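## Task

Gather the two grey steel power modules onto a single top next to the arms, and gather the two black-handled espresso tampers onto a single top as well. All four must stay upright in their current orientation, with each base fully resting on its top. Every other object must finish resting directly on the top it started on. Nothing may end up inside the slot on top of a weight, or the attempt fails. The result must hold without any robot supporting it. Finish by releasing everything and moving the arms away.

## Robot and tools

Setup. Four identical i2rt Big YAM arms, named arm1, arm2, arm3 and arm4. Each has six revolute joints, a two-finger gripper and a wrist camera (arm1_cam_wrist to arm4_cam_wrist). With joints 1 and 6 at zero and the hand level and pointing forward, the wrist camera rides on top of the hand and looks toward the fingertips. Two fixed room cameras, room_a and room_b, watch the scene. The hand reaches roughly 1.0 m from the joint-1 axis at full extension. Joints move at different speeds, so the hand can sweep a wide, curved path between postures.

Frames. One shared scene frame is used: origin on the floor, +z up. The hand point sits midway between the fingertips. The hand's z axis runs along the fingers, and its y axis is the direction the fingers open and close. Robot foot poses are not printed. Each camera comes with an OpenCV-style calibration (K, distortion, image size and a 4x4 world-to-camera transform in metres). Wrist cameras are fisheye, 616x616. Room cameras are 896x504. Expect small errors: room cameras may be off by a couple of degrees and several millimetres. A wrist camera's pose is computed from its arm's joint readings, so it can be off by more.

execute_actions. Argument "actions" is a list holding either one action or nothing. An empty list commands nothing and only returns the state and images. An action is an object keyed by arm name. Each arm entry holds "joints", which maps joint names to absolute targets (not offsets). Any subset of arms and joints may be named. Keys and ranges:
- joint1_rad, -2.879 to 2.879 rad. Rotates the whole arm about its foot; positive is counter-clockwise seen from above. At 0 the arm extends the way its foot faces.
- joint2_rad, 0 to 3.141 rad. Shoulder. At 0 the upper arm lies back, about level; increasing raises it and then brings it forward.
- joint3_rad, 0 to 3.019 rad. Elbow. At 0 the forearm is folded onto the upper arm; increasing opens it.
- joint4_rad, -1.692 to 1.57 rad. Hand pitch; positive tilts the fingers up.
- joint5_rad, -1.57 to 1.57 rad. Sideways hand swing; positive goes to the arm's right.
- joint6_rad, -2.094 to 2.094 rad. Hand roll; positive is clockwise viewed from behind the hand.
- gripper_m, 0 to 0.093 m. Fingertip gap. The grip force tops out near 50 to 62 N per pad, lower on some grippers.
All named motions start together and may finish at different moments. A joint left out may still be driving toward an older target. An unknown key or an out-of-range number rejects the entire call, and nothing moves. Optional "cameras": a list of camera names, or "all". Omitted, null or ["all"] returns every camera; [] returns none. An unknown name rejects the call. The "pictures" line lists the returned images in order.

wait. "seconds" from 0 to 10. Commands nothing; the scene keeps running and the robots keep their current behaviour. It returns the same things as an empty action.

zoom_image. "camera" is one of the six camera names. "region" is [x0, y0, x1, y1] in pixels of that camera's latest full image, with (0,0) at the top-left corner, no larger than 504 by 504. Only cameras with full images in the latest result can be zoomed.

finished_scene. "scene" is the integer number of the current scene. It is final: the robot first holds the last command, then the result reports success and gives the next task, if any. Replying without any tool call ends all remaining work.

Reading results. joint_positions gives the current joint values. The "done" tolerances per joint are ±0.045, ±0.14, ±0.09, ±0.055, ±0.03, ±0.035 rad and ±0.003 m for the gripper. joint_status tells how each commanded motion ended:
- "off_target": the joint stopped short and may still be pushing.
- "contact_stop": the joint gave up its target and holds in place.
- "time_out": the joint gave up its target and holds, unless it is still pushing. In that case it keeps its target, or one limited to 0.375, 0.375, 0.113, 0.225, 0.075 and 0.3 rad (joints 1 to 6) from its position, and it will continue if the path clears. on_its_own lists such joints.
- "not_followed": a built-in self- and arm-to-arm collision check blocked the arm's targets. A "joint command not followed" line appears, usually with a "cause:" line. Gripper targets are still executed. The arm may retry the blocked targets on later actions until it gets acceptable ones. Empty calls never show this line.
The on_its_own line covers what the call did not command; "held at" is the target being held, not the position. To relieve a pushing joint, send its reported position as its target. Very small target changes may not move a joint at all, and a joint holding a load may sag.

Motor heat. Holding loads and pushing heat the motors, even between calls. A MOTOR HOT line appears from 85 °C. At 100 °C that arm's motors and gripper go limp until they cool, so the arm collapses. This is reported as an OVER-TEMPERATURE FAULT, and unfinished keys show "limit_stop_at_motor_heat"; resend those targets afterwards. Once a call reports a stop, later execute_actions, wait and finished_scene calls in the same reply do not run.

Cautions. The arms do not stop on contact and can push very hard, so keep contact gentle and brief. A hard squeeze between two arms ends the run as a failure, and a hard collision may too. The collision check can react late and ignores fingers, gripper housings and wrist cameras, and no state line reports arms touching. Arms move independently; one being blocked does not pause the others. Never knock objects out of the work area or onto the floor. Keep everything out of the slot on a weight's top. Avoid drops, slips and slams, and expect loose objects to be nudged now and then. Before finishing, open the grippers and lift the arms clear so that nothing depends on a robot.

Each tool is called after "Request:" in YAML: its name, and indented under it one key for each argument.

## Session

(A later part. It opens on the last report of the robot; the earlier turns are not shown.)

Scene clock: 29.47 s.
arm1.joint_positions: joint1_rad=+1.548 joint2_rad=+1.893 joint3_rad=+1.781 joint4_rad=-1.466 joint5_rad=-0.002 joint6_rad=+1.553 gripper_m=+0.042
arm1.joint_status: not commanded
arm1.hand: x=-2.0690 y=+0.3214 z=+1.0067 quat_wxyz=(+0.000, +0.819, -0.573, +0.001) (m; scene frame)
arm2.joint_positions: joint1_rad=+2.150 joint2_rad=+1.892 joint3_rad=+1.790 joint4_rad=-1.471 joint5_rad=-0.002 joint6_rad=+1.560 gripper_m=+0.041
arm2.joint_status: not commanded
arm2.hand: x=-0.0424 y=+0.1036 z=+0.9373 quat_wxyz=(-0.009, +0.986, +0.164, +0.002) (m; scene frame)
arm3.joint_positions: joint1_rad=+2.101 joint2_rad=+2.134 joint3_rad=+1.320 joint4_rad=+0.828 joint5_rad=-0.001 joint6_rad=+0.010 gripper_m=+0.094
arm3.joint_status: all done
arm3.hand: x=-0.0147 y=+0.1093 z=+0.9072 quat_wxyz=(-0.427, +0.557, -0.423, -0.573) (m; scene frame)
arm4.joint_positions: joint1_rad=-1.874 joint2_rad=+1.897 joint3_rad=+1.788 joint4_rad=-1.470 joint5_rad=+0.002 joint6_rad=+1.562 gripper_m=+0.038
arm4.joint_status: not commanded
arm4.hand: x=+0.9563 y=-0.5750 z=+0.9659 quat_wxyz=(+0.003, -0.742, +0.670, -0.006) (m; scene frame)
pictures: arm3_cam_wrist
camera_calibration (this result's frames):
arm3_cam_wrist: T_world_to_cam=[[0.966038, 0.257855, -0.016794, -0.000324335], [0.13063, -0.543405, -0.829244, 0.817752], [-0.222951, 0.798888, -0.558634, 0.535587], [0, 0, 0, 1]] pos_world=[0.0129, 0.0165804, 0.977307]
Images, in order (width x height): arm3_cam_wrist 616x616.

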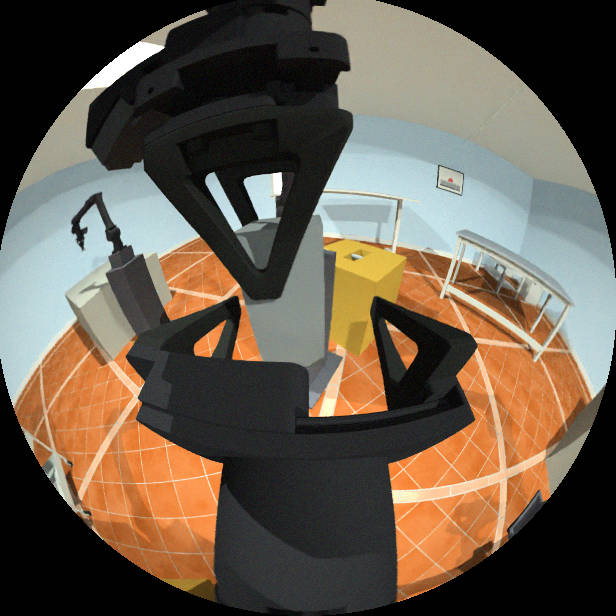

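Request:
execute_actions:
  actions:
    - {"arm3":{"joints":{"joint1_rad":2.12}}}
  cameras: []

Request:
execute_actions:
  actions:
    - {"arm3":{"joints":{"gripper_m":0}}}
  cameras: []

Request:
execute_actions:
  actions:
    - {"arm2":{"joints":{"gripper_m":0.06}}}
  cameras: []

Request:
execute_actions:
  actions:
    - {"arm2":{"joints":{"joint2_rad":1.7,"joint4_rad":-1.67}}}
  cameras: ["arm3_cam_wrist"]

Scene clock: 30.67 s.
arm1.joint_positions: joint1_rad=+1.548 joint2_rad=+1.893 joint3_rad=+1.781 joint4_rad=-1.466 joint5_rad=-0.002 joint6_rad=+1.553 gripper_m=+0.042
arm1.joint_status: not commanded
arm1.hand: x=-2.0690 y=+0.3214 z=+1.0067 quat_wxyz=(+0.000, +0.819, -0.573, +0.001) (m; scene frame)
arm2.joint_positions: joint1_rad=+2.150 joint2_rad=+1.892 joint3_rad=+1.790 joint4_rad=-1.471 joint5_rad=-0.002 joint6_rad=+1.560 gripper_m=+0.041
arm2.joint_status: not commanded
arm2.hand: x=-0.0424 y=+0.1036 z=+0.9373 quat_wxyz=(-0.009, +0.986, +0.164, +0.002) (m; scene frame)
arm3.joint_positions: joint1_rad=+2.114 joint2_rad=+2.134 joint3_rad=+1.320 joint4_rad=+0.828 joint5_rad=-0.001 joint6_rad=+0.010 gripper_m=+0.094
arm3.joint_status: all done
arm3.hand: x=-0.0245 y=+0.1064 z=+0.9072 quat_wxyz=(-0.424, +0.560, -0.419, -0.576) (m; scene frame)
arm4.joint_positions: joint1_rad=-1.874 joint2_rad=+1.897 joint3_rad=+1.788 joint4_rad=-1.470 joint5_rad=+0.002 joint6_rad=+1.562 gripper_m=+0.038
arm4.joint_status: not commanded
arm4.hand: x=+0.9563 y=-0.5750 z=+0.9659 quat_wxyz=(+0.003, -0.742, +0.670, -0.006) (m; scene frame)
pictures: none
No camera images: the call's "cameras" was empty. Leave "cameras" out to get every camera's image.

Scene clock: 31.40 s.
arm1.joint_positions: joint1_rad=+1.548 joint2_rad=+1.893 joint3_rad=+1.781 joint4_rad=-1.466 joint5_rad=-0.002 joint6_rad=+1.553 gripper_m=+0.042
arm1.joint_status: not commanded
arm1.hand: x=-2.0690 y=+0.3214 z=+1.0067 quat_wxyz=(+0.000, +0.819, -0.573, +0.001) (m; scene frame)
arm2.joint_positions: joint1_rad=+2.150 joint2_rad=+1.892 joint3_rad=+1.790 joint4_rad=-1.471 joint5_rad=+0.001 joint6_rad=+1.562 gripper_m=+0.041
arm2.joint_status: not commanded
arm2.hand: x=-0.0427 y=+0.1035 z=+0.9373 quat_wxyz=(-0.008, +0.986, +0.164, +0.001) (m; scene frame)
arm3.joint_positions: joint1_rad=+2.114 joint2_rad=+2.134 joint3_rad=+1.320 joint4_rad=+0.828 joint5_rad=+0.000 joint6_rad=+0.009 gripper_m=+0.040
arm3.joint_status: gripper_m off_target (ended at +0.040, target +0.000)
arm3.hand: x=-0.0244 y=+0.1065 z=+0.9070 quat_wxyz=(-0.424, +0.560, -0.419, -0.575) (m; scene frame)
arm4.joint_positions: joint1_rad=-1.874 joint2_rad=+1.897 joint3_rad=+1.788 joint4_rad=-1.470 joint5_rad=+0.002 joint6_rad=+1.562 gripper_m=+0.038
arm4.joint_status: not commanded
arm4.hand: x=+0.9563 y=-0.5750 z=+0.9659 quat_wxyz=(+0.003, -0.742, +0.670, -0.006) (m; scene frame)
pictures: none
No camera images: the call's "cameras" was empty. Leave "cameras" out to get every camera's image.

Scene clock: 32.03 s.
arm1.joint_positions: joint1_rad=+1.548 joint2_rad=+1.893 joint3_rad=+1.781 joint4_rad=-1.466 joint5_rad=-0.002 joint6_rad=+1.553 gripper_m=+0.042
arm1.joint_status: not commanded
arm1.hand: x=-2.0690 y=+0.3214 z=+1.0067 quat_wxyz=(+0.000, +0.819, -0.573, +0.001) (m; scene frame)
arm2.joint_positions: joint1_rad=+2.150 joint2_rad=+1.892 joint3_rad=+1.790 joint4_rad=-1.471 joint5_rad=+0.001 joint6_rad=+1.562 gripper_m=+0.060
arm2.joint_status: all done
arm2.hand: x=-0.0428 y=+0.1036 z=+0.9373 quat_wxyz=(-0.009, +0.986, +0.164, +0.001) (m; scene frame)
arm3.joint_positions: joint1_rad=+2.114 joint2_rad=+2.134 joint3_rad=+1.320 joint4_rad=+0.820 joint5_rad=+0.001 joint6_rad=+0.009 gripper_m=+0.040
arm3.joint_status: not commanded
arm3.hand: x=-0.0243 y=+0.1065 z=+0.9050 quat_wxyz=(-0.422, +0.562, -0.421, -0.573) (m; scene frame)
arm4.joint_positions: joint1_rad=-1.874 joint2_rad=+1.897 joint3_rad=+1.788 joint4_rad=-1.470 joint5_rad=+0.002 joint6_rad=+1.562 gripper_m=+0.038
arm4.joint_status: not commanded
arm4.hand: x=+0.9563 y=-0.5750 z=+0.9659 quat_wxyz=(+0.003, -0.742, +0.670, -0.006) (m; scene frame)
pictures: none
No camera images: the call's "cameras" was empty. Leave "cameras" out to get every camera's image.

Scene clock: 33.33 s.
arm1.joint_positions: joint1_rad=+1.548 joint2_rad=+1.893 joint3_rad=+1.781 joint4_rad=-1.466 joint5_rad=-0.002 joint6_rad=+1.553 gripper_m=+0.042
arm1.joint_status: not commanded
arm1.hand: x=-2.0690 y=+0.3214 z=+1.0067 quat_wxyz=(+0.000, +0.819, -0.573, +0.001) (m; scene frame)
arm2.joint_positions: joint1_rad=+2.150 joint2_rad=+1.702 joint3_rad=+1.792 joint4_rad=-1.662 joint5_rad=-0.001 joint6_rad=+1.564 gripper_m=+0.060
arm2.joint_status: all done
arm2.hand: x=-0.0638 y=+0.1650 z=+1.0399 quat_wxyz=(-0.008, +0.987, +0.162, +0.002) (m; scene frame)
arm3.joint_positions: joint1_rad=+2.117 joint2_rad=+2.130 joint3_rad=+1.350 joint4_rad=+0.820 joint5_rad=-0.001 joint6_rad=+0.008 gripper_m=+0.039
arm3.joint_status: not commanded
arm3.hand: x=-0.0291 y=+0.1132 z=+0.9236 quat_wxyz=(-0.428, +0.554, -0.413, -0.583) (m; scene frame)
arm4.joint_positions: joint1_rad=-1.874 joint2_rad=+1.897 joint3_rad=+1.788 joint4_rad=-1.470 joint5_rad=+0.002 joint6_rad=+1.562 gripper_m=+0.038
arm4.joint_status: not commanded
arm4.hand: x=+0.9563 y=-0.5750 z=+0.9659 quat_wxyz=(+0.003, -0.742, +0.670, -0.006) (m; scene frame)
pictures: arm3_cam_wrist
camera_calibration (this result's frames):
arm3_cam_wrist: T_world_to_cam=[[0.961692, 0.273685, -0.0156351, 0.00990968], [0.134486, -0.520727, -0.843064, 0.845629], [-0.238876, 0.808665, -0.537586, 0.517411], [0, 0, 0, 1]] pos_world=[0.000341674, 0.0192179, 0.991227]
Images, in order (width x height): arm3_cam_wrist 616x616.

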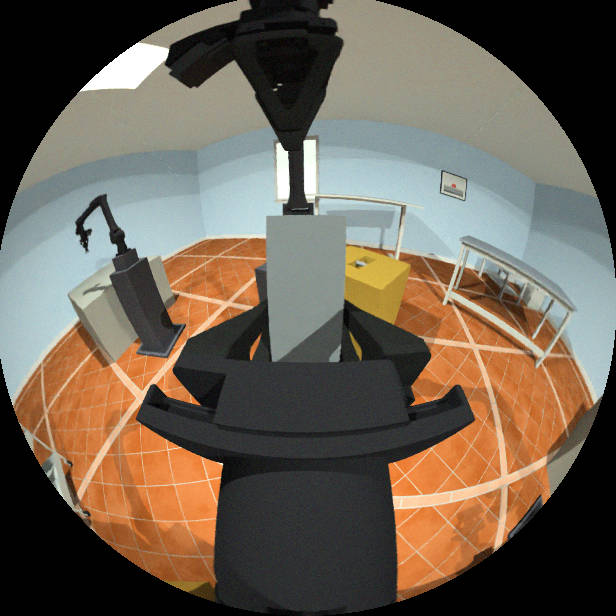

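Request:
execute_actions:
  actions:
    - {"arm3":{"joints":{"joint2_rad":1.4,"joint3_rad":0.6,"joint4_rad":0.8}},"arm2":{"joints":{"joint1_rad":0.37,"joint2_rad":1.6,"joint3_rad":0.77,"joint4_rad":0.87,"joint6_rad":0,"gripper_m":0.093}},"arm1":{"joints":{"joint1_rad":-1.8}}}
  cameras: []

Request:
execute_actions:
  actions:
    - {"arm3":{"joints":{"joint1_rad":-2.0}}}
  cameras: []

Request:
execute_actions:
  actions:
    - {"arm3":{"joints":{"joint2_rad":2.6,"joint3_rad":1.49,"joint4_rad":1.15}}}
  cameras: ["arm3_cam_wrist","arm2_cam_wrist","room_b"]

Scene clock: 38.17 s.
arm1.joint_positions: joint1_rad=-1.810 joint2_rad=+1.902 joint3_rad=+1.781 joint4_rad=-1.466 joint5_rad=+0.003 joint6_rad=+1.553 gripper_m=+0.042
arm1.joint_status: all done
arm1.hand: x=-0.9363 y=+0.5776 z=+0.9935 quat_wxyz=(+0.006, -0.658, -0.753, +0.010) (m; scene frame)
arm2.joint_positions: joint1_rad=+0.367 joint2_rad=+1.604 joint3_rad=+0.770 joint4_rad=+0.853 joint5_rad=-0.001 joint6_rad=+0.009 gripper_m=+0.093
arm2.joint_status: all done
arm2.hand: x=-0.8278 y=+0.5943 z=+0.9889 quat_wxyz=(+0.036, +0.700, +0.040, -0.712) (m; scene frame)
arm3.joint_positions: joint1_rad=+2.117 joint2_rad=+1.407 joint3_rad=+0.589 joint4_rad=+0.801 joint5_rad=-0.001 joint6_rad=+0.008 gripper_m=+0.039
arm3.joint_status: all done
arm3.hand: x=+0.0477 y=-0.1393 z=+0.9973 quat_wxyz=(-0.417, +0.570, -0.425, -0.567) (m; scene frame)
arm4.joint_positions: joint1_rad=-1.874 joint2_rad=+1.897 joint3_rad=+1.788 joint4_rad=-1.470 joint5_rad=+0.002 joint6_rad=+1.562 gripper_m=+0.038
arm4.joint_status: not commanded
arm4.hand: x=+0.9563 y=-0.5750 z=+0.9659 quat_wxyz=(+0.003, -0.742, +0.670, -0.006) (m; scene frame)
pictures: none
No camera images: the call's "cameras" was empty. Leave "cameras" out to get every camera's image.

Scene clock: 41.27 s.
arm1.joint_positions: joint1_rad=-1.810 joint2_rad=+1.902 joint3_rad=+1.781 joint4_rad=-1.466 joint5_rad=+0.003 joint6_rad=+1.553 gripper_m=+0.042
arm1.joint_status: not commanded
arm1.hand: x=-0.9363 y=+0.5776 z=+0.9935 quat_wxyz=(+0.006, -0.658, -0.753, +0.010) (m; scene frame)
arm2.joint_positions: joint1_rad=+0.367 joint2_rad=+1.604 joint3_rad=+0.770 joint4_rad=+0.853 joint5_rad=-0.001 joint6_rad=+0.009 gripper_m=+0.093
arm2.joint_status: not commanded
arm2.hand: x=-0.8278 y=+0.5943 z=+0.9889 quat_wxyz=(+0.036, +0.700, +0.040, -0.712) (m; scene frame)
arm3.joint_positions: joint1_rad=-2.004 joint2_rad=+1.407 joint3_rad=+0.589 joint4_rad=+0.801 joint5_rad=+0.002 joint6_rad=+0.008 gripper_m=+0.039
arm3.joint_status: all done
arm3.hand: x=-0.1352 y=-1.0641 z=+0.9913 quat_wxyz=(-0.301, -0.647, -0.305, +0.631) (m; scene frame)
arm4.joint_positions: joint1_rad=-1.874 joint2_rad=+1.897 joint3_rad=+1.788 joint4_rad=-1.470 joint5_rad=+0.002 joint6_rad=+1.562 gripper_m=+0.038
arm4.joint_status: not commanded
arm4.hand: x=+0.9563 y=-0.5750 z=+0.9659 quat_wxyz=(+0.003, -0.742, +0.670, -0.006) (m; scene frame)
pictures: none
No camera images: the call's "cameras" was empty. Leave "cameras" out to get every camera's image.

Scene clock: 43.20 s.
arm1.joint_positions: joint1_rad=-1.810 joint2_rad=+1.902 joint3_rad=+1.781 joint4_rad=-1.466 joint5_rad=+0.003 joint6_rad=+1.553 gripper_m=+0.042
arm1.joint_status: not commanded
arm1.hand: x=-0.9363 y=+0.5776 z=+0.9935 quat_wxyz=(+0.006, -0.658, -0.753, +0.010) (m; scene frame)
arm2.joint_positions: joint1_rad=+0.367 joint2_rad=+1.604 joint3_rad=+0.770 joint4_rad=+0.853 joint5_rad=-0.001 joint6_rad=+0.009 gripper_m=+0.093
arm2.joint_status: not commanded
arm2.hand: x=-0.8278 y=+0.5943 z=+0.9889 quat_wxyz=(+0.036, +0.700, +0.040, -0.712) (m; scene frame)
arm3.joint_positions: joint1_rad=-2.004 joint2_rad=+2.637 joint3_rad=+1.451 joint4_rad=+1.122 joint5_rad=+0.002 joint6_rad=+0.008 gripper_m=+0.039
arm3.joint_status: all done
arm3.hand: x=-0.2875 y=-1.2484 z=+0.6420 quat_wxyz=(-0.293, -0.661, -0.312, +0.616) (m; scene frame)
arm4.joint_positions: joint1_rad=-1.874 joint2_rad=+1.897 joint3_rad=+1.788 joint4_rad=-1.470 joint5_rad=+0.002 joint6_rad=+1.562 gripper_m=+0.038
arm4.joint_status: not commanded
arm4.hand: x=+0.9563 y=-0.5750 z=+0.9659 quat_wxyz=(+0.003, -0.742, +0.670, -0.006) (m; scene frame)
pictures: arm2_cam_wrist, arm3_cam_wrist, room_b
camera_calibration (this result's frames):
arm2_cam_wrist: T_world_to_cam=[[-0.108917, 0.994049, 0.00167437, -0.679103], [0.571233, 0.0639677, -0.818292, 1.24749], [-0.81353, -0.0881695, -0.574801, 0.071379], [0, 0, 0, 1]] pos_world=[-0.728505, 0.601556, 1.06298]
arm3_cam_wrist: T_world_to_cam=[[-0.760439, 0.649326, -0.0104072, 0.59715], [0.416015, 0.474773, -0.775579, 1.21441], [-0.498663, -0.59411, -0.631165, -0.360463], [0, 0, 0, 1]] pos_world=[-0.230867, -1.17847, 0.720575]
Images, in order (width x height): arm2_cam_wrist 616x616, arm3_cam_wrist 616x616, room_b 896x504.

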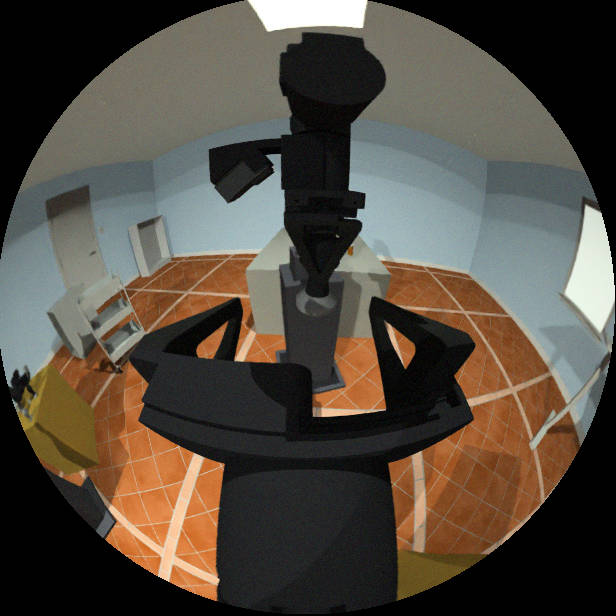

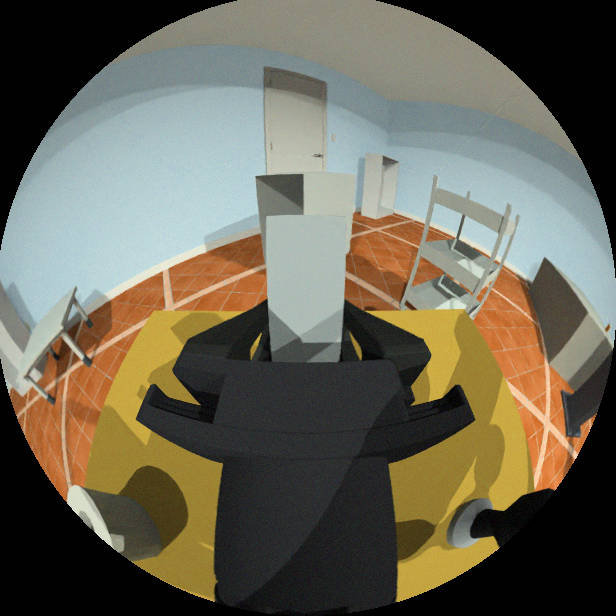

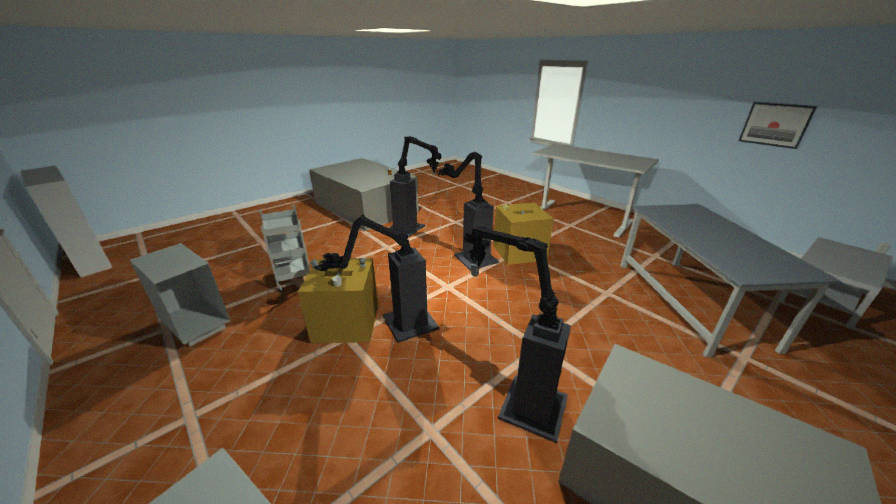

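Request:
execute_actions:
  actions:
    - {"arm3":{"joints":{"joint1_rad":-1.94,"joint2_rad":2.755,"joint3_rad":1.64,"joint4_rad":1.22}},"arm2":{"joints":{"joint1_rad":0.35,"joint2_rad":1.915,"joint3_rad":1.04,"joint4_rad":0.9}}}
  cameras: ["arm3_cam_wrist","arm2_cam_wrist","room_b"]

Scene clock: 45.67 s.
arm1.joint_positions: joint1_rad=-1.810 joint2_rad=+1.902 joint3_rad=+1.781 joint4_rad=-1.466 joint5_rad=+0.003 joint6_rad=+1.553 gripper_m=+0.042
arm1.joint_status: not commanded
arm1.hand: x=-0.9363 y=+0.5776 z=+0.9935 quat_wxyz=(+0.006, -0.658, -0.753, +0.010) (m; scene frame)
arm2.joint_positions: joint1_rad=+0.362 joint2_rad=+1.908 joint3_rad=+1.005 joint4_rad=+0.888 joint5_rad=-0.001 joint6_rad=+0.009 gripper_m=+0.093
arm2.joint_status: all done
arm2.hand: x=-0.9162 y=+0.5894 z=+0.9217 quat_wxyz=(+0.034, +0.712, +0.039, -0.700) (m; scene frame)
arm3.joint_positions: joint1_rad=-1.933 joint2_rad=+2.769 joint3_rad=+1.605 joint4_rad=+1.181 joint5_rad=+0.001 joint6_rad=+0.008 gripper_m=+0.039
arm3.joint_status: all done
arm3.hand: x=-0.2560 y=-1.2991 z=+0.6161 quat_wxyz=(-0.329, -0.625, -0.322, +0.631) (m; scene frame)
arm4.joint_positions: joint1_rad=-1.874 joint2_rad=+1.897 joint3_rad=+1.788 joint4_rad=-1.470 joint5_rad=+0.002 joint6_rad=+1.562 gripper_m=+0.038
arm4.joint_status: not commanded
arm4.hand: x=+0.9563 y=-0.5750 z=+0.9659 quat_wxyz=(+0.003, -0.742, +0.670, -0.006) (m; scene frame)
pictures: arm2_cam_wrist, arm3_cam_wrist, room_b
camera_calibration (this result's frames):
arm2_cam_wrist: T_world_to_cam=[[-0.103521, 0.994626, 0.0016126, -0.678995], [0.599421, 0.0636817, -0.797897, 1.25047], [-0.793711, -0.0816326, -0.602792, 0.000460873], [0, 0, 0, 1]] pos_world=[-0.819484, 0.595752, 0.999121]
arm3_cam_wrist: T_world_to_cam=[[-0.805522, 0.592433, -0.0125432, 0.56959], [0.343928, 0.450186, -0.824043, 1.18472], [-0.482544, -0.668098, -0.566389, -0.523158], [0, 0, 0, 1]] pos_world=[-0.201086, -1.22031, 0.687091]
Images, in order (width x height): arm2_cam_wrist 616x616, arm3_cam_wrist 616x616, room_b 896x504.

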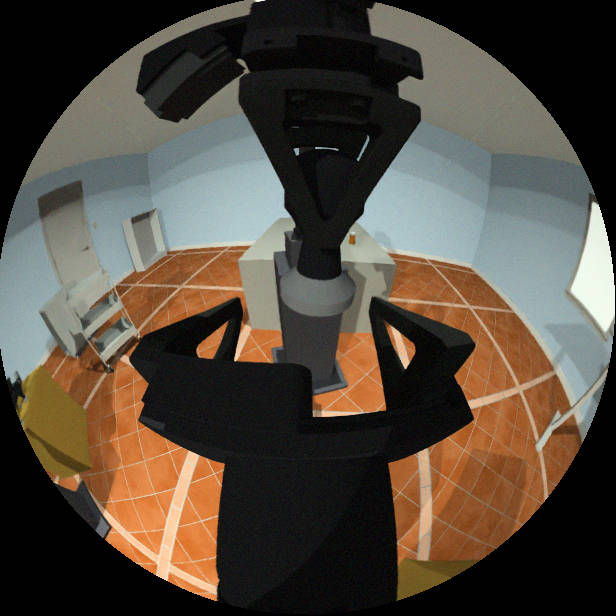

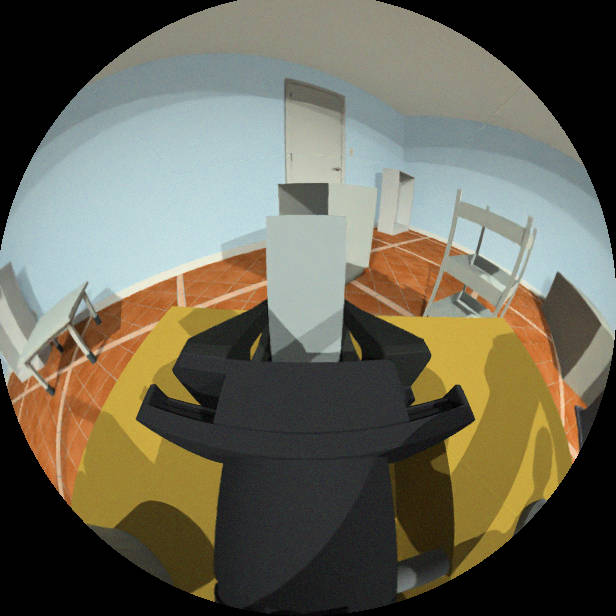

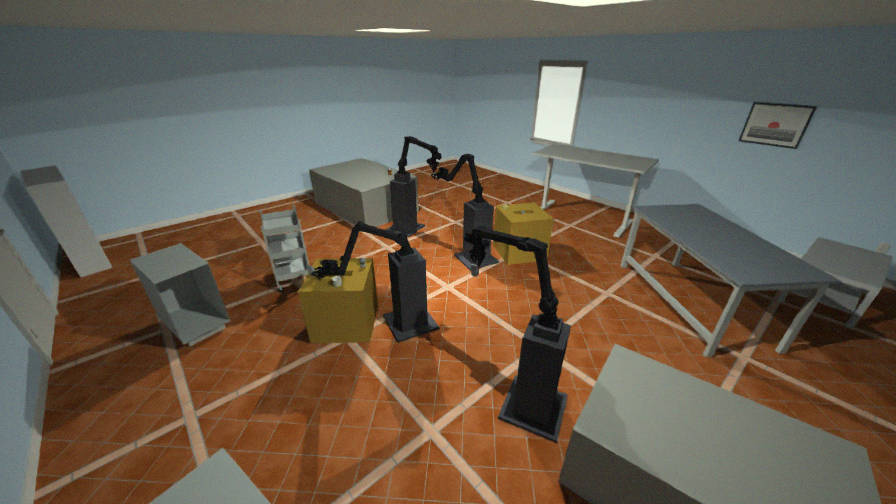

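Request:
execute_actions:
  actions:
    - {"arm3":{"joints":{"joint2_rad":2.79}},"arm2":{"joints":{"joint1_rad":0.34,"joint3_rad":1.12,"joint4_rad":0.835}}}
  cameras: ["arm2_cam_wrist"]

Scene clock: 48.23 s.
arm1.joint_positions: joint1_rad=-1.810 joint2_rad=+1.902 joint3_rad=+1.781 joint4_rad=-1.466 joint5_rad=+0.003 joint6_rad=+1.553 gripper_m=+0.042
arm1.joint_status: not commanded
arm1.hand: x=-0.9363 y=+0.5776 z=+0.9935 quat_wxyz=(+0.006, -0.658, -0.753, +0.010) (m; scene frame)
arm2.joint_positions: joint1_rad=+0.350 joint2_rad=+1.908 joint3_rad=+1.090 joint4_rad=+0.843 joint5_rad=-0.001 joint6_rad=+0.009 gripper_m=+0.093
arm2.joint_status: all done
arm2.hand: x=-0.9415 y=+0.5946 z=+0.9529 quat_wxyz=(+0.031, +0.698, +0.034, -0.715) (m; scene frame)
arm3.joint_positions: joint1_rad=-1.933 joint2_rad=+2.792 joint3_rad=+1.605 joint4_rad=+1.181 joint5_rad=+0.001 joint6_rad=+0.008 gripper_m=+0.039
arm3.joint_status: all done
arm3.hand: x=-0.2523 y=-1.2937 z=+0.5984 quat_wxyz=(-0.325, -0.632, -0.326, +0.624) (m; scene frame)
arm4.joint_positions: joint1_rad=-1.874 joint2_rad=+1.897 joint3_rad=+1.788 joint4_rad=-1.470 joint5_rad=+0.002 joint6_rad=+1.562 gripper_m=+0.038
arm4.joint_status: not commanded
arm4.hand: x=+0.9563 y=-0.5750 z=+0.9659 quat_wxyz=(+0.003, -0.742, +0.670, -0.006) (m; scene frame)
pictures: arm2_cam_wrist
camera_calibration (this result's frames):
arm2_cam_wrist: T_world_to_cam=[[-0.0926804, 0.995694, 0.00172857, -0.677379], [0.56701, 0.0542048, -0.821926, 1.28826], [-0.818481, -0.0751963, -0.569592, -0.0591072], [0, 0, 0, 1]] pos_world=[-0.841616, 0.600188, 1.02636]
Images, in order (width x height): arm2_cam_wrist 616x616.

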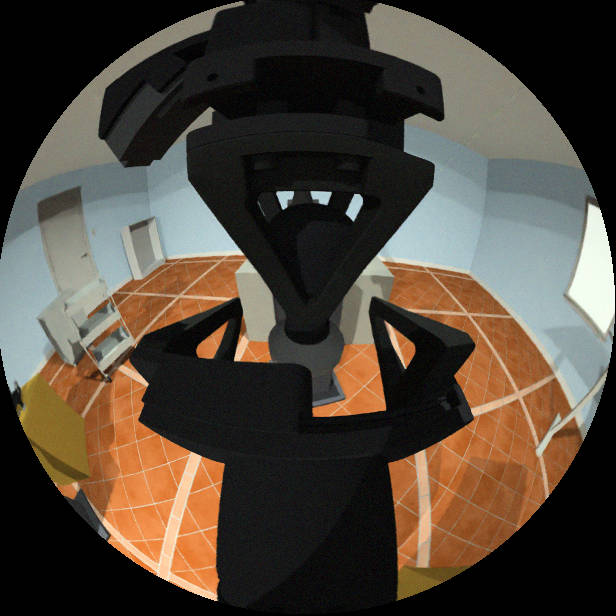

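Request:
execute_actions:
  actions:
    - {"arm3":{"joints":{"joint2_rad":2.805}},"arm2":{"joints":{"gripper_m":0}}}
  cameras: []

Request:
execute_actions:
  actions:
    - {"arm3":{"joints":{"gripper_m":0.065}},"arm1":{"joints":{"gripper_m":0.062}}}
  cameras: []

Request:
execute_actions:
  actions:
    - {"arm3":{"joints":{"joint2_rad":2.6,"joint4_rad":1.0}},"arm1":{"joints":{"joint2_rad":1.7,"joint4_rad":-1.67}}}
  cameras: ["arm3_cam_wrist","arm2_cam_wrist","room_b"]

Scene clock: 49.50 s.
arm1.joint_positions: joint1_rad=-1.809 joint2_rad=+1.905 joint3_rad=+1.781 joint4_rad=-1.473 joint5_rad=+0.002 joint6_rad=+1.556 gripper_m=+0.042
arm1.joint_status: not commanded
arm1.hand: x=-0.9380 y=+0.5779 z=+0.9921 quat_wxyz=(+0.010, -0.659, -0.752, +0.013) (m; scene frame)
arm2.joint_positions: joint1_rad=+0.347 joint2_rad=+1.905 joint3_rad=+1.092 joint4_rad=+0.843 joint5_rad=+0.002 joint6_rad=+0.008 gripper_m=+0.027
arm2.joint_status: gripper_m off_target (ended at +0.027, target +0.000)
arm2.hand: x=-0.9422 y=+0.5968 z=+0.9557 quat_wxyz=(+0.028, +0.696, +0.033, -0.716) (m; scene frame)
arm3.joint_positions: joint1_rad=-1.933 joint2_rad=+2.799 joint3_rad=+1.605 joint4_rad=+1.182 joint5_rad=+0.001 joint6_rad=+0.008 gripper_m=+0.039
arm3.joint_status: all done
arm3.hand: x=-0.2510 y=-1.2919 z=+0.5930 quat_wxyz=(-0.324, -0.634, -0.327, +0.622) (m; scene frame)
arm4.joint_positions: joint1_rad=-1.874 joint2_rad=+1.897 joint3_rad=+1.788 joint4_rad=-1.470 joint5_rad=+0.002 joint6_rad=+1.562 gripper_m=+0.038
arm4.joint_status: not commanded
arm4.hand: x=+0.9563 y=-0.5750 z=+0.9659 quat_wxyz=(+0.003, -0.742, +0.670, -0.006) (m; scene frame)
pictures: none
No camera images: the call's "cameras" was empty. Leave "cameras" out to get every camera's image.

Scene clock: 50.23 s.
arm1.joint_positions: joint1_rad=-1.809 joint2_rad=+1.895 joint3_rad=+1.781 joint4_rad=-1.473 joint5_rad=+0.002 joint6_rad=+1.557 gripper_m=+0.062
arm1.joint_status: all done
arm1.hand: x=-0.9383 y=+0.5778 z=+0.9978 quat_wxyz=(+0.007, -0.660, -0.752, +0.009) (m; scene frame)
arm2.joint_positions: joint1_rad=+0.347 joint2_rad=+1.912 joint3_rad=+1.092 joint4_rad=+0.825 joint5_rad=+0.002 joint6_rad=+0.008 gripper_m=+0.027
arm2.joint_status: not commanded
arm2.hand: x=-0.9427 y=+0.5969 z=+0.9463 quat_wxyz=(+0.028, +0.706, +0.033, -0.707) (m; scene frame)
arm3.joint_positions: joint1_rad=-1.933 joint2_rad=+2.799 joint3_rad=+1.607 joint4_rad=+1.190 joint5_rad=+0.001 joint6_rad=+0.008 gripper_m=+0.065
arm3.joint_status: all done
arm3.hand: x=-0.2514 y=-1.2925 z=+0.5957 quat_wxyz=(-0.326, -0.631, -0.325, +0.625) (m; scene frame)
arm4.joint_positions: joint1_rad=-1.874 joint2_rad=+1.897 joint3_rad=+1.788 joint4_rad=-1.470 joint5_rad=+0.002 joint6_rad=+1.562 gripper_m=+0.038
arm4.joint_status: not commanded
arm4.hand: x=+0.9563 y=-0.5750 z=+0.9659 quat_wxyz=(+0.003, -0.742, +0.670, -0.006) (m; scene frame)
pictures: none
No camera images: the call's "cameras" was empty. Leave "cameras" out to get every camera's image.

Scene clock: 51.57 s.
arm1.joint_positions: joint1_rad=-1.809 joint2_rad=+1.679 joint3_rad=+1.803 joint4_rad=-1.658 joint5_rad=+0.002 joint6_rad=+1.557 gripper_m=+0.062
arm1.joint_status: all done
arm1.hand: x=-1.0010 y=+0.5706 z=+1.1205 quat_wxyz=(-0.011, -0.660, -0.751, -0.010) (m; scene frame)
arm2.joint_positions: joint1_rad=+0.347 joint2_rad=+1.914 joint3_rad=+1.092 joint4_rad=+0.823 joint5_rad=+0.002 joint6_rad=+0.008 gripper_m=+0.026
arm2.joint_status: not commanded
arm2.hand: x=-0.9428 y=+0.5970 z=+0.9446 quat_wxyz=(+0.028, +0.707, +0.033, -0.706) (m; scene frame)
arm3.joint_positions: joint1_rad=-1.933 joint2_rad=+2.583 joint3_rad=+1.623 joint4_rad=+1.018 joint5_rad=+0.001 joint6_rad=+0.008 gripper_m=+0.065
arm3.joint_status: all done
arm3.hand: x=-0.2830 y=-1.3383 z=+0.7317 quat_wxyz=(-0.335, -0.612, -0.315, +0.643) (m; scene frame)
arm4.joint_positions: joint1_rad=-1.874 joint2_rad=+1.897 joint3_rad=+1.788 joint4_rad=-1.470 joint5_rad=+0.002 joint6_rad=+1.562 gripper_m=+0.038
arm4.joint_status: not commanded
arm4.hand: x=+0.9563 y=-0.5750 z=+0.9659 quat_wxyz=(+0.003, -0.742, +0.670, -0.006) (m; scene frame)
pictures: arm2_cam_wrist, arm3_cam_wrist, room_b
camera_calibration (this result's frames):
arm2_cam_wrist: T_world_to_cam=[[-0.0870356, 0.996202, 0.00244503, -0.675531], [0.587012, 0.0532684, -0.807824, 1.28813], [-0.804886, -0.0688741, -0.589419, -0.036918], [0, 0, 0, 1]] pos_world=[-0.844658, 0.601806, 1.02047]
arm3_cam_wrist: T_world_to_cam=[[-0.805921, 0.591871, -0.0133765, 0.572256], [0.324419, 0.42262, -0.846253, 1.28083], [-0.49522, -0.686353, -0.532613, -0.549587], [0, 0, 0, 1]] pos_world=[-0.226498, -1.25722, 0.798843]
Images, in order (width x height): arm2_cam_wrist 616x616, arm3_cam_wrist 616x616, room_b 896x504.

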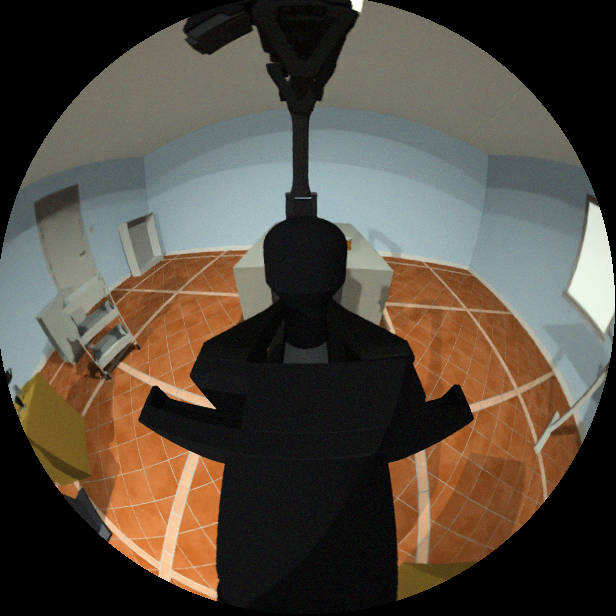

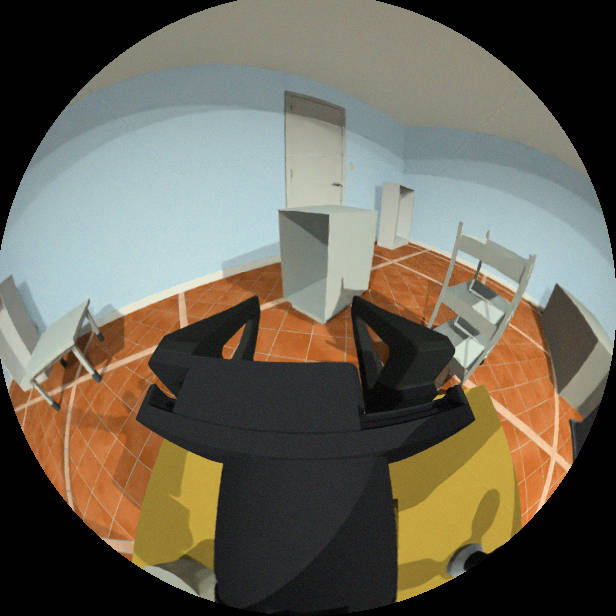

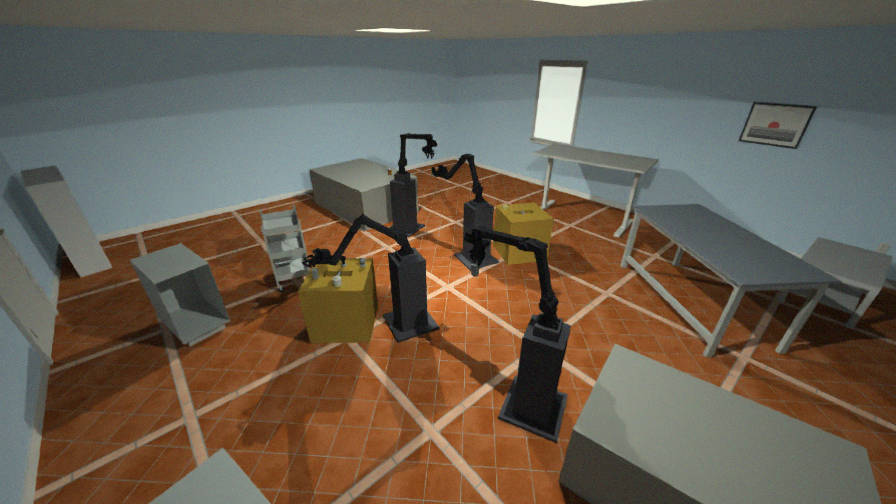

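Request:
execute_actions:
  actions:
    - {"arm3":{"joints":{"joint1_rad":-2.245,"joint2_rad":2.05,"joint3_rad":1.65,"joint4_rad":-1.15,"gripper_m":0.093}},"arm2":{"joints":{"joint1_rad":-1.93}},"arm1":{"joints":{"joint1_rad":0}}}
  cameras: ["arm3_cam_wrist"]

Request:
execute_actions:
  actions:
    - {"arm3":{"joints":{"joint2_rad":2.28,"joint3_rad":1.64,"joint4_rad":-0.89}},"arm2":{"joints":{"joint2_rad":2.62,"joint3_rad":1.52,"joint4_rad":1.17}}}
  cameras: ["arm3_cam_wrist","arm2_cam_wrist"]

Scene clock: 54.70 s.
arm1.joint_positions: joint1_rad=+0.008 joint2_rad=+1.699 joint3_rad=+1.803 joint4_rad=-1.658 joint5_rad=+0.000 joint6_rad=+1.557 gripper_m=+0.062
arm1.joint_status: all done
arm1.hand: x=-1.7004 y=+0.9995 z=+1.1144 quat_wxyz=(+0.005, +0.187, -0.982, -0.008) (m; scene frame)
arm2.joint_positions: joint1_rad=-1.940 joint2_rad=+1.917 joint3_rad=+1.092 joint4_rad=+0.823 joint5_rad=+0.004 joint6_rad=+0.008 gripper_m=+0.026
arm2.joint_status: all done
arm2.hand: x=+0.1982 y=+1.2401 z=+0.9536 quat_wxyz=(-0.632, +0.312, -0.630, -0.326) (m; scene frame)
arm3.joint_positions: joint1_rad=-2.242 joint2_rad=+2.067 joint3_rad=+1.642 joint4_rad=-1.133 joint5_rad=+0.001 joint6_rad=+0.008 gripper_m=+0.093
arm3.joint_status: all done
arm3.hand: x=-0.2857 y=-1.0191 z=+0.7872 quat_wxyz=(+0.002, -0.949, -0.315, +0.005) (m; scene frame)
arm4.joint_positions: joint1_rad=-1.874 joint2_rad=+1.897 joint3_rad=+1.788 joint4_rad=-1.470 joint5_rad=+0.002 joint6_rad=+1.562 gripper_m=+0.038
arm4.joint_status: not commanded
arm4.hand: x=+0.9563 y=-0.5750 z=+0.9659 quat_wxyz=(+0.003, -0.742, +0.670, -0.006) (m; scene frame)
pictures: arm3_cam_wrist
camera_calibration (this result's frames):
arm3_cam_wrist: T_world_to_cam=[[-0.5909, 0.80631, 0.0264886, 0.630466], [0.672318, 0.474026, 0.568584, 0.231753], [0.445899, 0.353785, -0.822199, 1.25453], [0, 0, 0, 1]] pos_world=[-0.342662, -1.06204, 0.883001]
Images, in order (width x height): arm3_cam_wrist 616x616.

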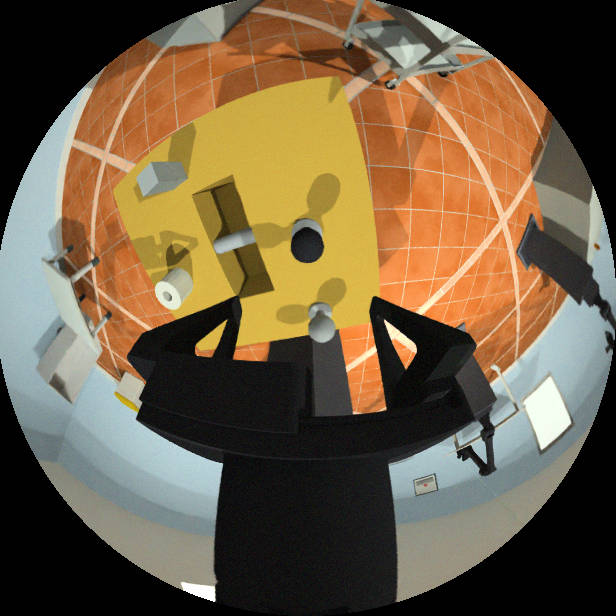

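Scene clock: 56.23 s.
arm1.joint_positions: joint1_rad=+0.008 joint2_rad=+1.699 joint3_rad=+1.803 joint4_rad=-1.658 joint5_rad=+0.000 joint6_rad=+1.557 gripper_m=+0.062
arm1.joint_status: not commanded
arm1.hand: x=-1.7004 y=+0.9995 z=+1.1144 quat_wxyz=(+0.005, +0.187, -0.982, -0.008) (m; scene frame)
arm2.joint_positions: joint1_rad=-1.940 joint2_rad=+2.670 joint3_rad=+1.479 joint4_rad=+1.138 joint5_rad=+0.004 joint6_rad=+0.008 gripper_m=+0.026
arm2.joint_status: all done
arm2.hand: x=+0.2324 y=+1.2915 z=+0.6455 quat_wxyz=(-0.615, +0.321, -0.646, -0.318) (m; scene frame)
arm3.joint_positions: joint1_rad=-2.242 joint2_rad=+2.303 joint3_rad=+1.629 joint4_rad=-0.908 joint5_rad=+0.001 joint6_rad=+0.008 gripper_m=+0.093
arm3.joint_status: all done
arm3.hand: x=-0.2923 y=-1.0230 z=+0.6420 quat_wxyz=(+0.006, -0.949, -0.315, -0.006) (m; scene frame)
arm4.joint_positions: joint1_rad=-1.874 joint2_rad=+1.897 joint3_rad=+1.788 joint4_rad=-1.470 joint5_rad=+0.002 joint6_rad=+1.562 gripper_m=+0.038
arm4.joint_status: not commanded
arm4.hand: x=+0.9563 y=-0.5750 z=+0.9659 quat_wxyz=(+0.003, -0.742, +0.670, -0.006) (m; scene frame)
pictures: arm2_cam_wrist, arm3_cam_wrist
camera_calibration (this result's frames):
arm2_cam_wrist: T_world_to_cam=[[0.806362, -0.591053, -0.0208837, 0.592937], [-0.380422, -0.491319, -0.783508, 1.23206], [0.452834, 0.639736, -0.621031, -0.406597], [0, 0, 0, 1]] pos_world=[0.174702, 1.21591, 0.725203]
arm3_cam_wrist: T_world_to_cam=[[-0.591298, 0.806005, 0.0268744, 0.632965], [0.661483, 0.465674, 0.587867, 0.296473], [0.461309, 0.365382, -0.808511, 1.14711], [0, 0, 0, 1]] pos_world=[-0.351015, -1.06737, 0.736156]
Images, in order (width x height): arm2_cam_wrist 616x616, arm3_cam_wrist 616x616.

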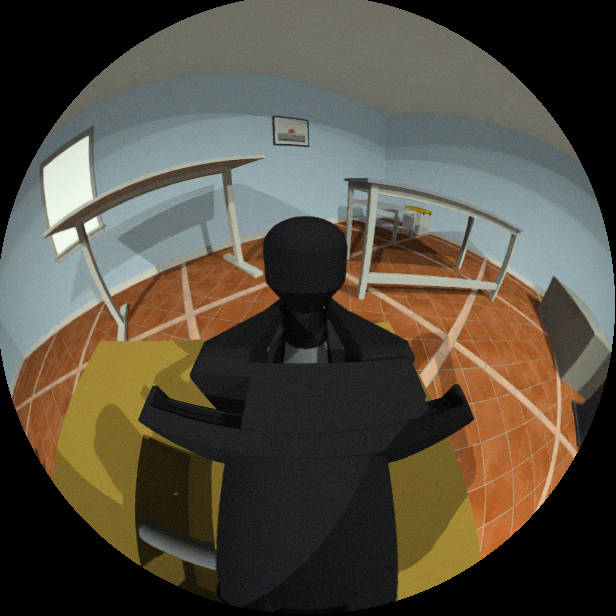

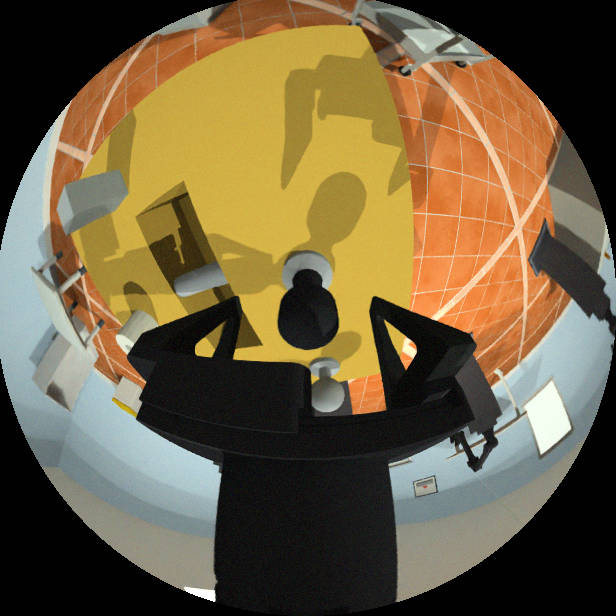

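Request:
execute_actions:
  actions:
    - {"arm3":{"joints":{"gripper_m":0}},"arm2":{"joints":{"joint2_rad":2.73,"joint4_rad":1.325}}}
  cameras: ["room_a"]

Request:
zoom_image:
  camera: "room_a"
  region: [480, 250, 700, 420]

Scene clock: 57.87 s.
arm1.joint_positions: joint1_rad=+0.008 joint2_rad=+1.699 joint3_rad=+1.803 joint4_rad=-1.658 joint5_rad=+0.000 joint6_rad=+1.557 gripper_m=+0.062
arm1.joint_status: not commanded
arm1.hand: x=-1.7004 y=+0.9995 z=+1.1144 quat_wxyz=(+0.005, +0.187, -0.982, -0.008) (m; scene frame)
arm2.joint_positions: joint1_rad=-1.940 joint2_rad=+2.733 joint3_rad=+1.482 joint4_rad=+1.288 joint5_rad=+0.004 joint6_rad=+0.008 gripper_m=+0.026
arm2.joint_status: all done
arm2.hand: x=+0.2237 y=+1.2797 z=+0.6366 quat_wxyz=(-0.644, +0.306, -0.618, -0.333) (m; scene frame)
arm3.joint_positions: joint1_rad=-2.243 joint2_rad=+2.298 joint3_rad=+1.629 joint4_rad=-0.901 joint5_rad=+0.002 joint6_rad=+0.008 gripper_m=+0.000
arm3.joint_status: all done
arm3.hand: x=-0.2950 y=-1.0243 z=+0.6448 quat_wxyz=(+0.004, -0.949, -0.315, +0.000) (m; scene frame)
arm4.joint_positions: joint1_rad=-1.874 joint2_rad=+1.897 joint3_rad=+1.788 joint4_rad=-1.470 joint5_rad=+0.002 joint6_rad=+1.562 gripper_m=+0.038
arm4.joint_status: not commanded
arm4.hand: x=+0.9563 y=-0.5750 z=+0.9659 quat_wxyz=(+0.003, -0.742, +0.670, -0.006) (m; scene frame)
pictures: room_a
Images, in order (width x height): room_a 896x504.

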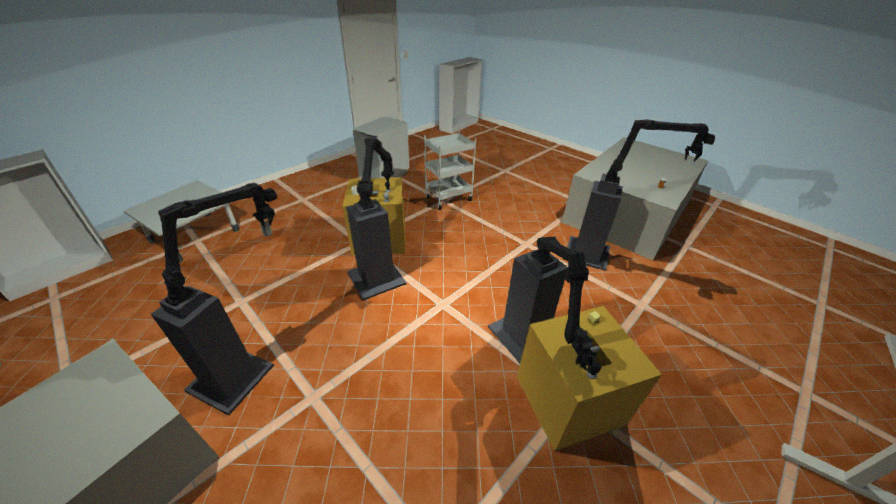

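Region (480, 250, 700, 420) of room_a's 896x504 image, scaled by 2.291, with more detail than that image has; it fills the top 389 rows of this view, and the rest is white.

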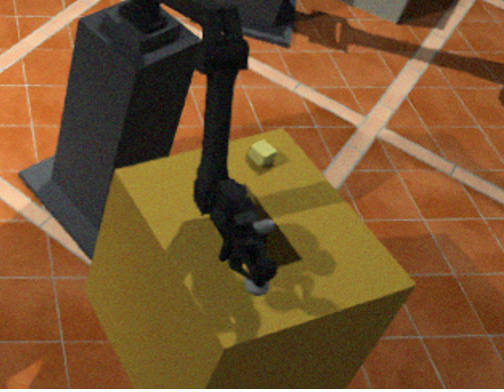

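Arm3 slipped over the top; reopen, go lower.

Request:
execute_actions:
  actions:
    - {"arm3":{"joints":{"gripper_m":0.093}},"arm2":{"joints":{"joint2_rad":2.78}}}
  cameras: []

Request:
execute_actions:
  actions:
    - {"arm3":{"joints":{"joint2_rad":2.35,"joint4_rad":-0.84}}}
  cameras: ["arm3_cam_wrist","arm2_cam_wrist"]

Scene clock: 59.10 s.
arm1.joint_positions: joint1_rad=+0.008 joint2_rad=+1.699 joint3_rad=+1.803 joint4_rad=-1.658 joint5_rad=+0.000 joint6_rad=+1.557 gripper_m=+0.062
arm1.joint_status: not commanded
arm1.hand: x=-1.7004 y=+0.9995 z=+1.1144 quat_wxyz=(+0.005, +0.187, -0.982, -0.008) (m; scene frame)
arm2.joint_positions: joint1_rad=-1.940 joint2_rad=+2.784 joint3_rad=+1.482 joint4_rad=+1.292 joint5_rad=+0.004 joint6_rad=+0.008 gripper_m=+0.026
arm2.joint_status: all done
arm2.hand: x=+0.2153 y=+1.2686 z=+0.6002 quat_wxyz=(-0.629, +0.314, -0.632, -0.325) (m; scene frame)
arm3.joint_positions: joint1_rad=-2.243 joint2_rad=+2.298 joint3_rad=+1.629 joint4_rad=-0.901 joint5_rad=+0.002 joint6_rad=+0.008 gripper_m=+0.093
arm3.joint_status: all done
arm3.hand: x=-0.2949 y=-1.0244 z=+0.6448 quat_wxyz=(+0.004, -0.949, -0.315, +0.000) (m; scene frame)
arm4.joint_positions: joint1_rad=-1.874 joint2_rad=+1.897 joint3_rad=+1.788 joint4_rad=-1.470 joint5_rad=+0.002 joint6_rad=+1.562 gripper_m=+0.038
arm4.joint_status: not commanded
arm4.hand: x=+0.9563 y=-0.5750 z=+0.9659 quat_wxyz=(+0.003, -0.742, +0.670, -0.006) (m; scene frame)
pictures: none
No camera images: the call's "cameras" was empty. Leave "cameras" out to get every camera's image.

Scene clock: 59.93 s.
arm1.joint_positions: joint1_rad=+0.008 joint2_rad=+1.699 joint3_rad=+1.803 joint4_rad=-1.658 joint5_rad=+0.000 joint6_rad=+1.557 gripper_m=+0.062
arm1.joint_status: not commanded
arm1.hand: x=-1.7004 y=+0.9995 z=+1.1144 quat_wxyz=(+0.005, +0.187, -0.982, -0.008) (m; scene frame)
arm2.joint_positions: joint1_rad=-1.940 joint2_rad=+2.784 joint3_rad=+1.482 joint4_rad=+1.292 joint5_rad=+0.004 joint6_rad=+0.008 gripper_m=+0.026
arm2.joint_status: not commanded
arm2.hand: x=+0.2153 y=+1.2686 z=+0.6002 quat_wxyz=(-0.629, +0.314, -0.632, -0.325) (m; scene frame)
arm3.joint_positions: joint1_rad=-2.243 joint2_rad=+2.340 joint3_rad=+1.629 joint4_rad=-0.859 joint5_rad=+0.002 joint6_rad=+0.008 gripper_m=+0.093
arm3.joint_status: all done
arm3.hand: x=-0.2944 y=-1.0239 z=+0.6193 quat_wxyz=(+0.004, -0.949, -0.315, +0.000) (m; scene frame)
arm4.joint_positions: joint1_rad=-1.874 joint2_rad=+1.897 joint3_rad=+1.788 joint4_rad=-1.470 joint5_rad=+0.002 joint6_rad=+1.562 gripper_m=+0.038
arm4.joint_status: not commanded
arm4.hand: x=+0.9563 y=-0.5750 z=+0.9659 quat_wxyz=(+0.003, -0.742, +0.670, -0.006) (m; scene frame)
pictures: arm2_cam_wrist, arm3_cam_wrist
camera_calibration (this result's frames):
arm2_cam_wrist: T_world_to_cam=[[0.806691, -0.590599, -0.021019, 0.591707], [-0.359843, -0.46267, -0.810216, 1.15412], [0.468788, 0.661157, -0.585755, -0.46405], [0, 0, 0, 1]] pos_world=[0.15552, 1.19025, 0.675707]
arm3_cam_wrist: T_world_to_cam=[[-0.591099, 0.806144, 0.0270707, 0.633026], [0.666904, 0.469574, 0.578567, 0.323013], [0.453697, 0.360044, -0.815185, 1.12644], [0, 0, 0, 1]] pos_world=[-0.3523, -1.06756, 0.714236]
Images, in order (width x height): arm2_cam_wrist 616x616, arm3_cam_wrist 616x616.

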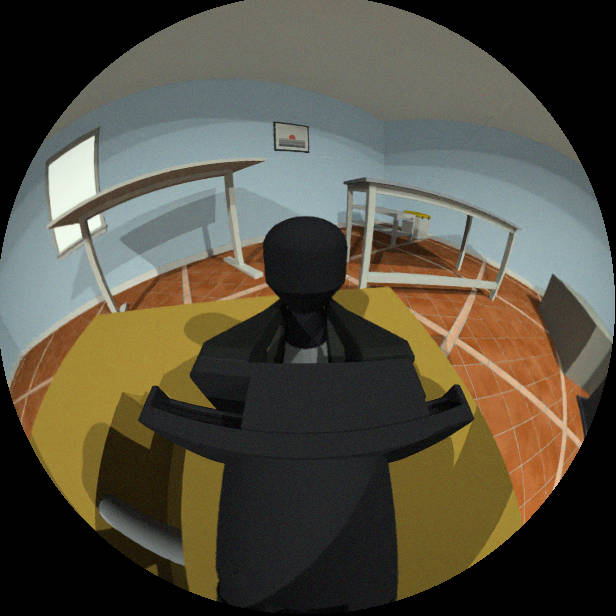

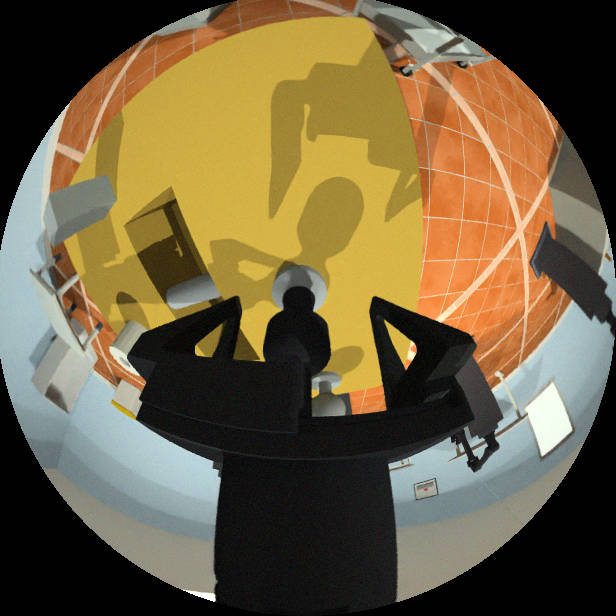

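Request:
execute_actions:
  actions:
    - {"arm3":{"joints":{"joint4_rad":-0.92}},"arm2":{"joints":{"joint2_rad":2.80}}}
  cameras: []

Request:
execute_actions:
  actions:
    - {"arm3":{"joints":{"gripper_m":0}},"arm2":{"joints":{"gripper_m":0.093}}}
  cameras: ["arm2_cam_wrist"]

Scene clock: 61.20 s.
arm1.joint_positions: joint1_rad=+0.008 joint2_rad=+1.699 joint3_rad=+1.803 joint4_rad=-1.658 joint5_rad=+0.000 joint6_rad=+1.557 gripper_m=+0.062
arm1.joint_status: not commanded
arm1.hand: x=-1.7004 y=+0.9995 z=+1.1144 quat_wxyz=(+0.005, +0.187, -0.982, -0.008) (m; scene frame)
arm2.joint_positions: joint1_rad=-1.940 joint2_rad=+2.791 joint3_rad=+1.482 joint4_rad=+1.292 joint5_rad=+0.004 joint6_rad=+0.008 gripper_m=+0.026
arm2.joint_status: all done
arm2.hand: x=+0.2140 y=+1.2669 z=+0.5950 quat_wxyz=(-0.627, +0.315, -0.635, -0.324) (m; scene frame)
arm3.joint_positions: joint1_rad=-2.243 joint2_rad=+2.340 joint3_rad=+1.629 joint4_rad=-0.903 joint5_rad=+0.002 joint6_rad=+0.008 gripper_m=+0.093
arm3.joint_status: all done
arm3.hand: x=-0.2858 y=-1.0173 z=+0.6196 quat_wxyz=(+0.011, -0.949, -0.315, -0.021) (m; scene frame)
arm4.joint_positions: joint1_rad=-1.874 joint2_rad=+1.897 joint3_rad=+1.788 joint4_rad=-1.470 joint5_rad=+0.002 joint6_rad=+1.562 gripper_m=+0.038
arm4.joint_status: not commanded
arm4.hand: x=+0.9563 y=-0.5750 z=+0.9659 quat_wxyz=(+0.003, -0.742, +0.670, -0.006) (m; scene frame)
pictures: none
No camera images: the call's "cameras" was empty. Leave "cameras" out to get every camera's image.

Scene clock: 61.90 s.
arm1.joint_positions: joint1_rad=+0.008 joint2_rad=+1.699 joint3_rad=+1.803 joint4_rad=-1.658 joint5_rad=+0.000 joint6_rad=+1.557 gripper_m=+0.062
arm1.joint_status: not commanded
arm1.hand: x=-1.7004 y=+0.9995 z=+1.1144 quat_wxyz=(+0.005, +0.187, -0.982, -0.008) (m; scene frame)
arm2.joint_positions: joint1_rad=-1.940 joint2_rad=+2.791 joint3_rad=+1.496 joint4_rad=+1.308 joint5_rad=+0.002 joint6_rad=+0.008 gripper_m=+0.093
arm2.joint_status: all done
arm2.hand: x=+0.2165 y=+1.2712 z=+0.6038 quat_wxyz=(-0.636, +0.311, -0.625, -0.329) (m; scene frame)
arm3.joint_positions: joint1_rad=-2.242 joint2_rad=+2.340 joint3_rad=+1.629 joint4_rad=-0.903 joint5_rad=-0.002 joint6_rad=+0.008 gripper_m=+0.044
arm3.joint_status: gripper_m off_target (ended at +0.044, target +0.000)
arm3.hand: x=-0.2851 y=-1.0182 z=+0.6195 quat_wxyz=(+0.009, -0.949, -0.315, -0.022) (m; scene frame)
arm4.joint_positions: joint1_rad=-1.874 joint2_rad=+1.897 joint3_rad=+1.788 joint4_rad=-1.470 joint5_rad=+0.002 joint6_rad=+1.562 gripper_m=+0.038
arm4.joint_status: not commanded
arm4.hand: x=+0.9563 y=-0.5750 z=+0.9659 quat_wxyz=(+0.003, -0.742, +0.670, -0.006) (m; scene frame)
pictures: arm2_cam_wrist
camera_calibration (this result's frames):
arm2_cam_wrist: T_world_to_cam=[[0.808213, -0.588528, -0.0206434, 0.589186], [-0.347608, -0.44848, -0.823429, 1.14597], [0.475353, 0.672681, -0.567044, -0.491612], [0, 0, 0, 1]] pos_world=[0.155849, 1.1914, 0.677022]
Images, in order (width x height): arm2_cam_wrist 616x616.

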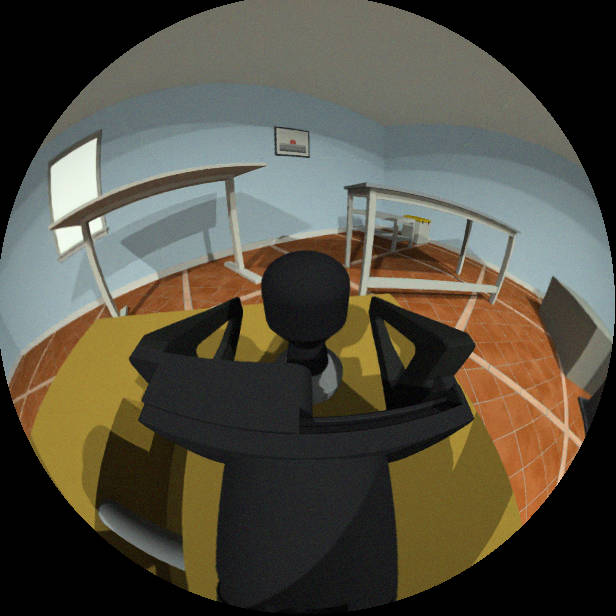

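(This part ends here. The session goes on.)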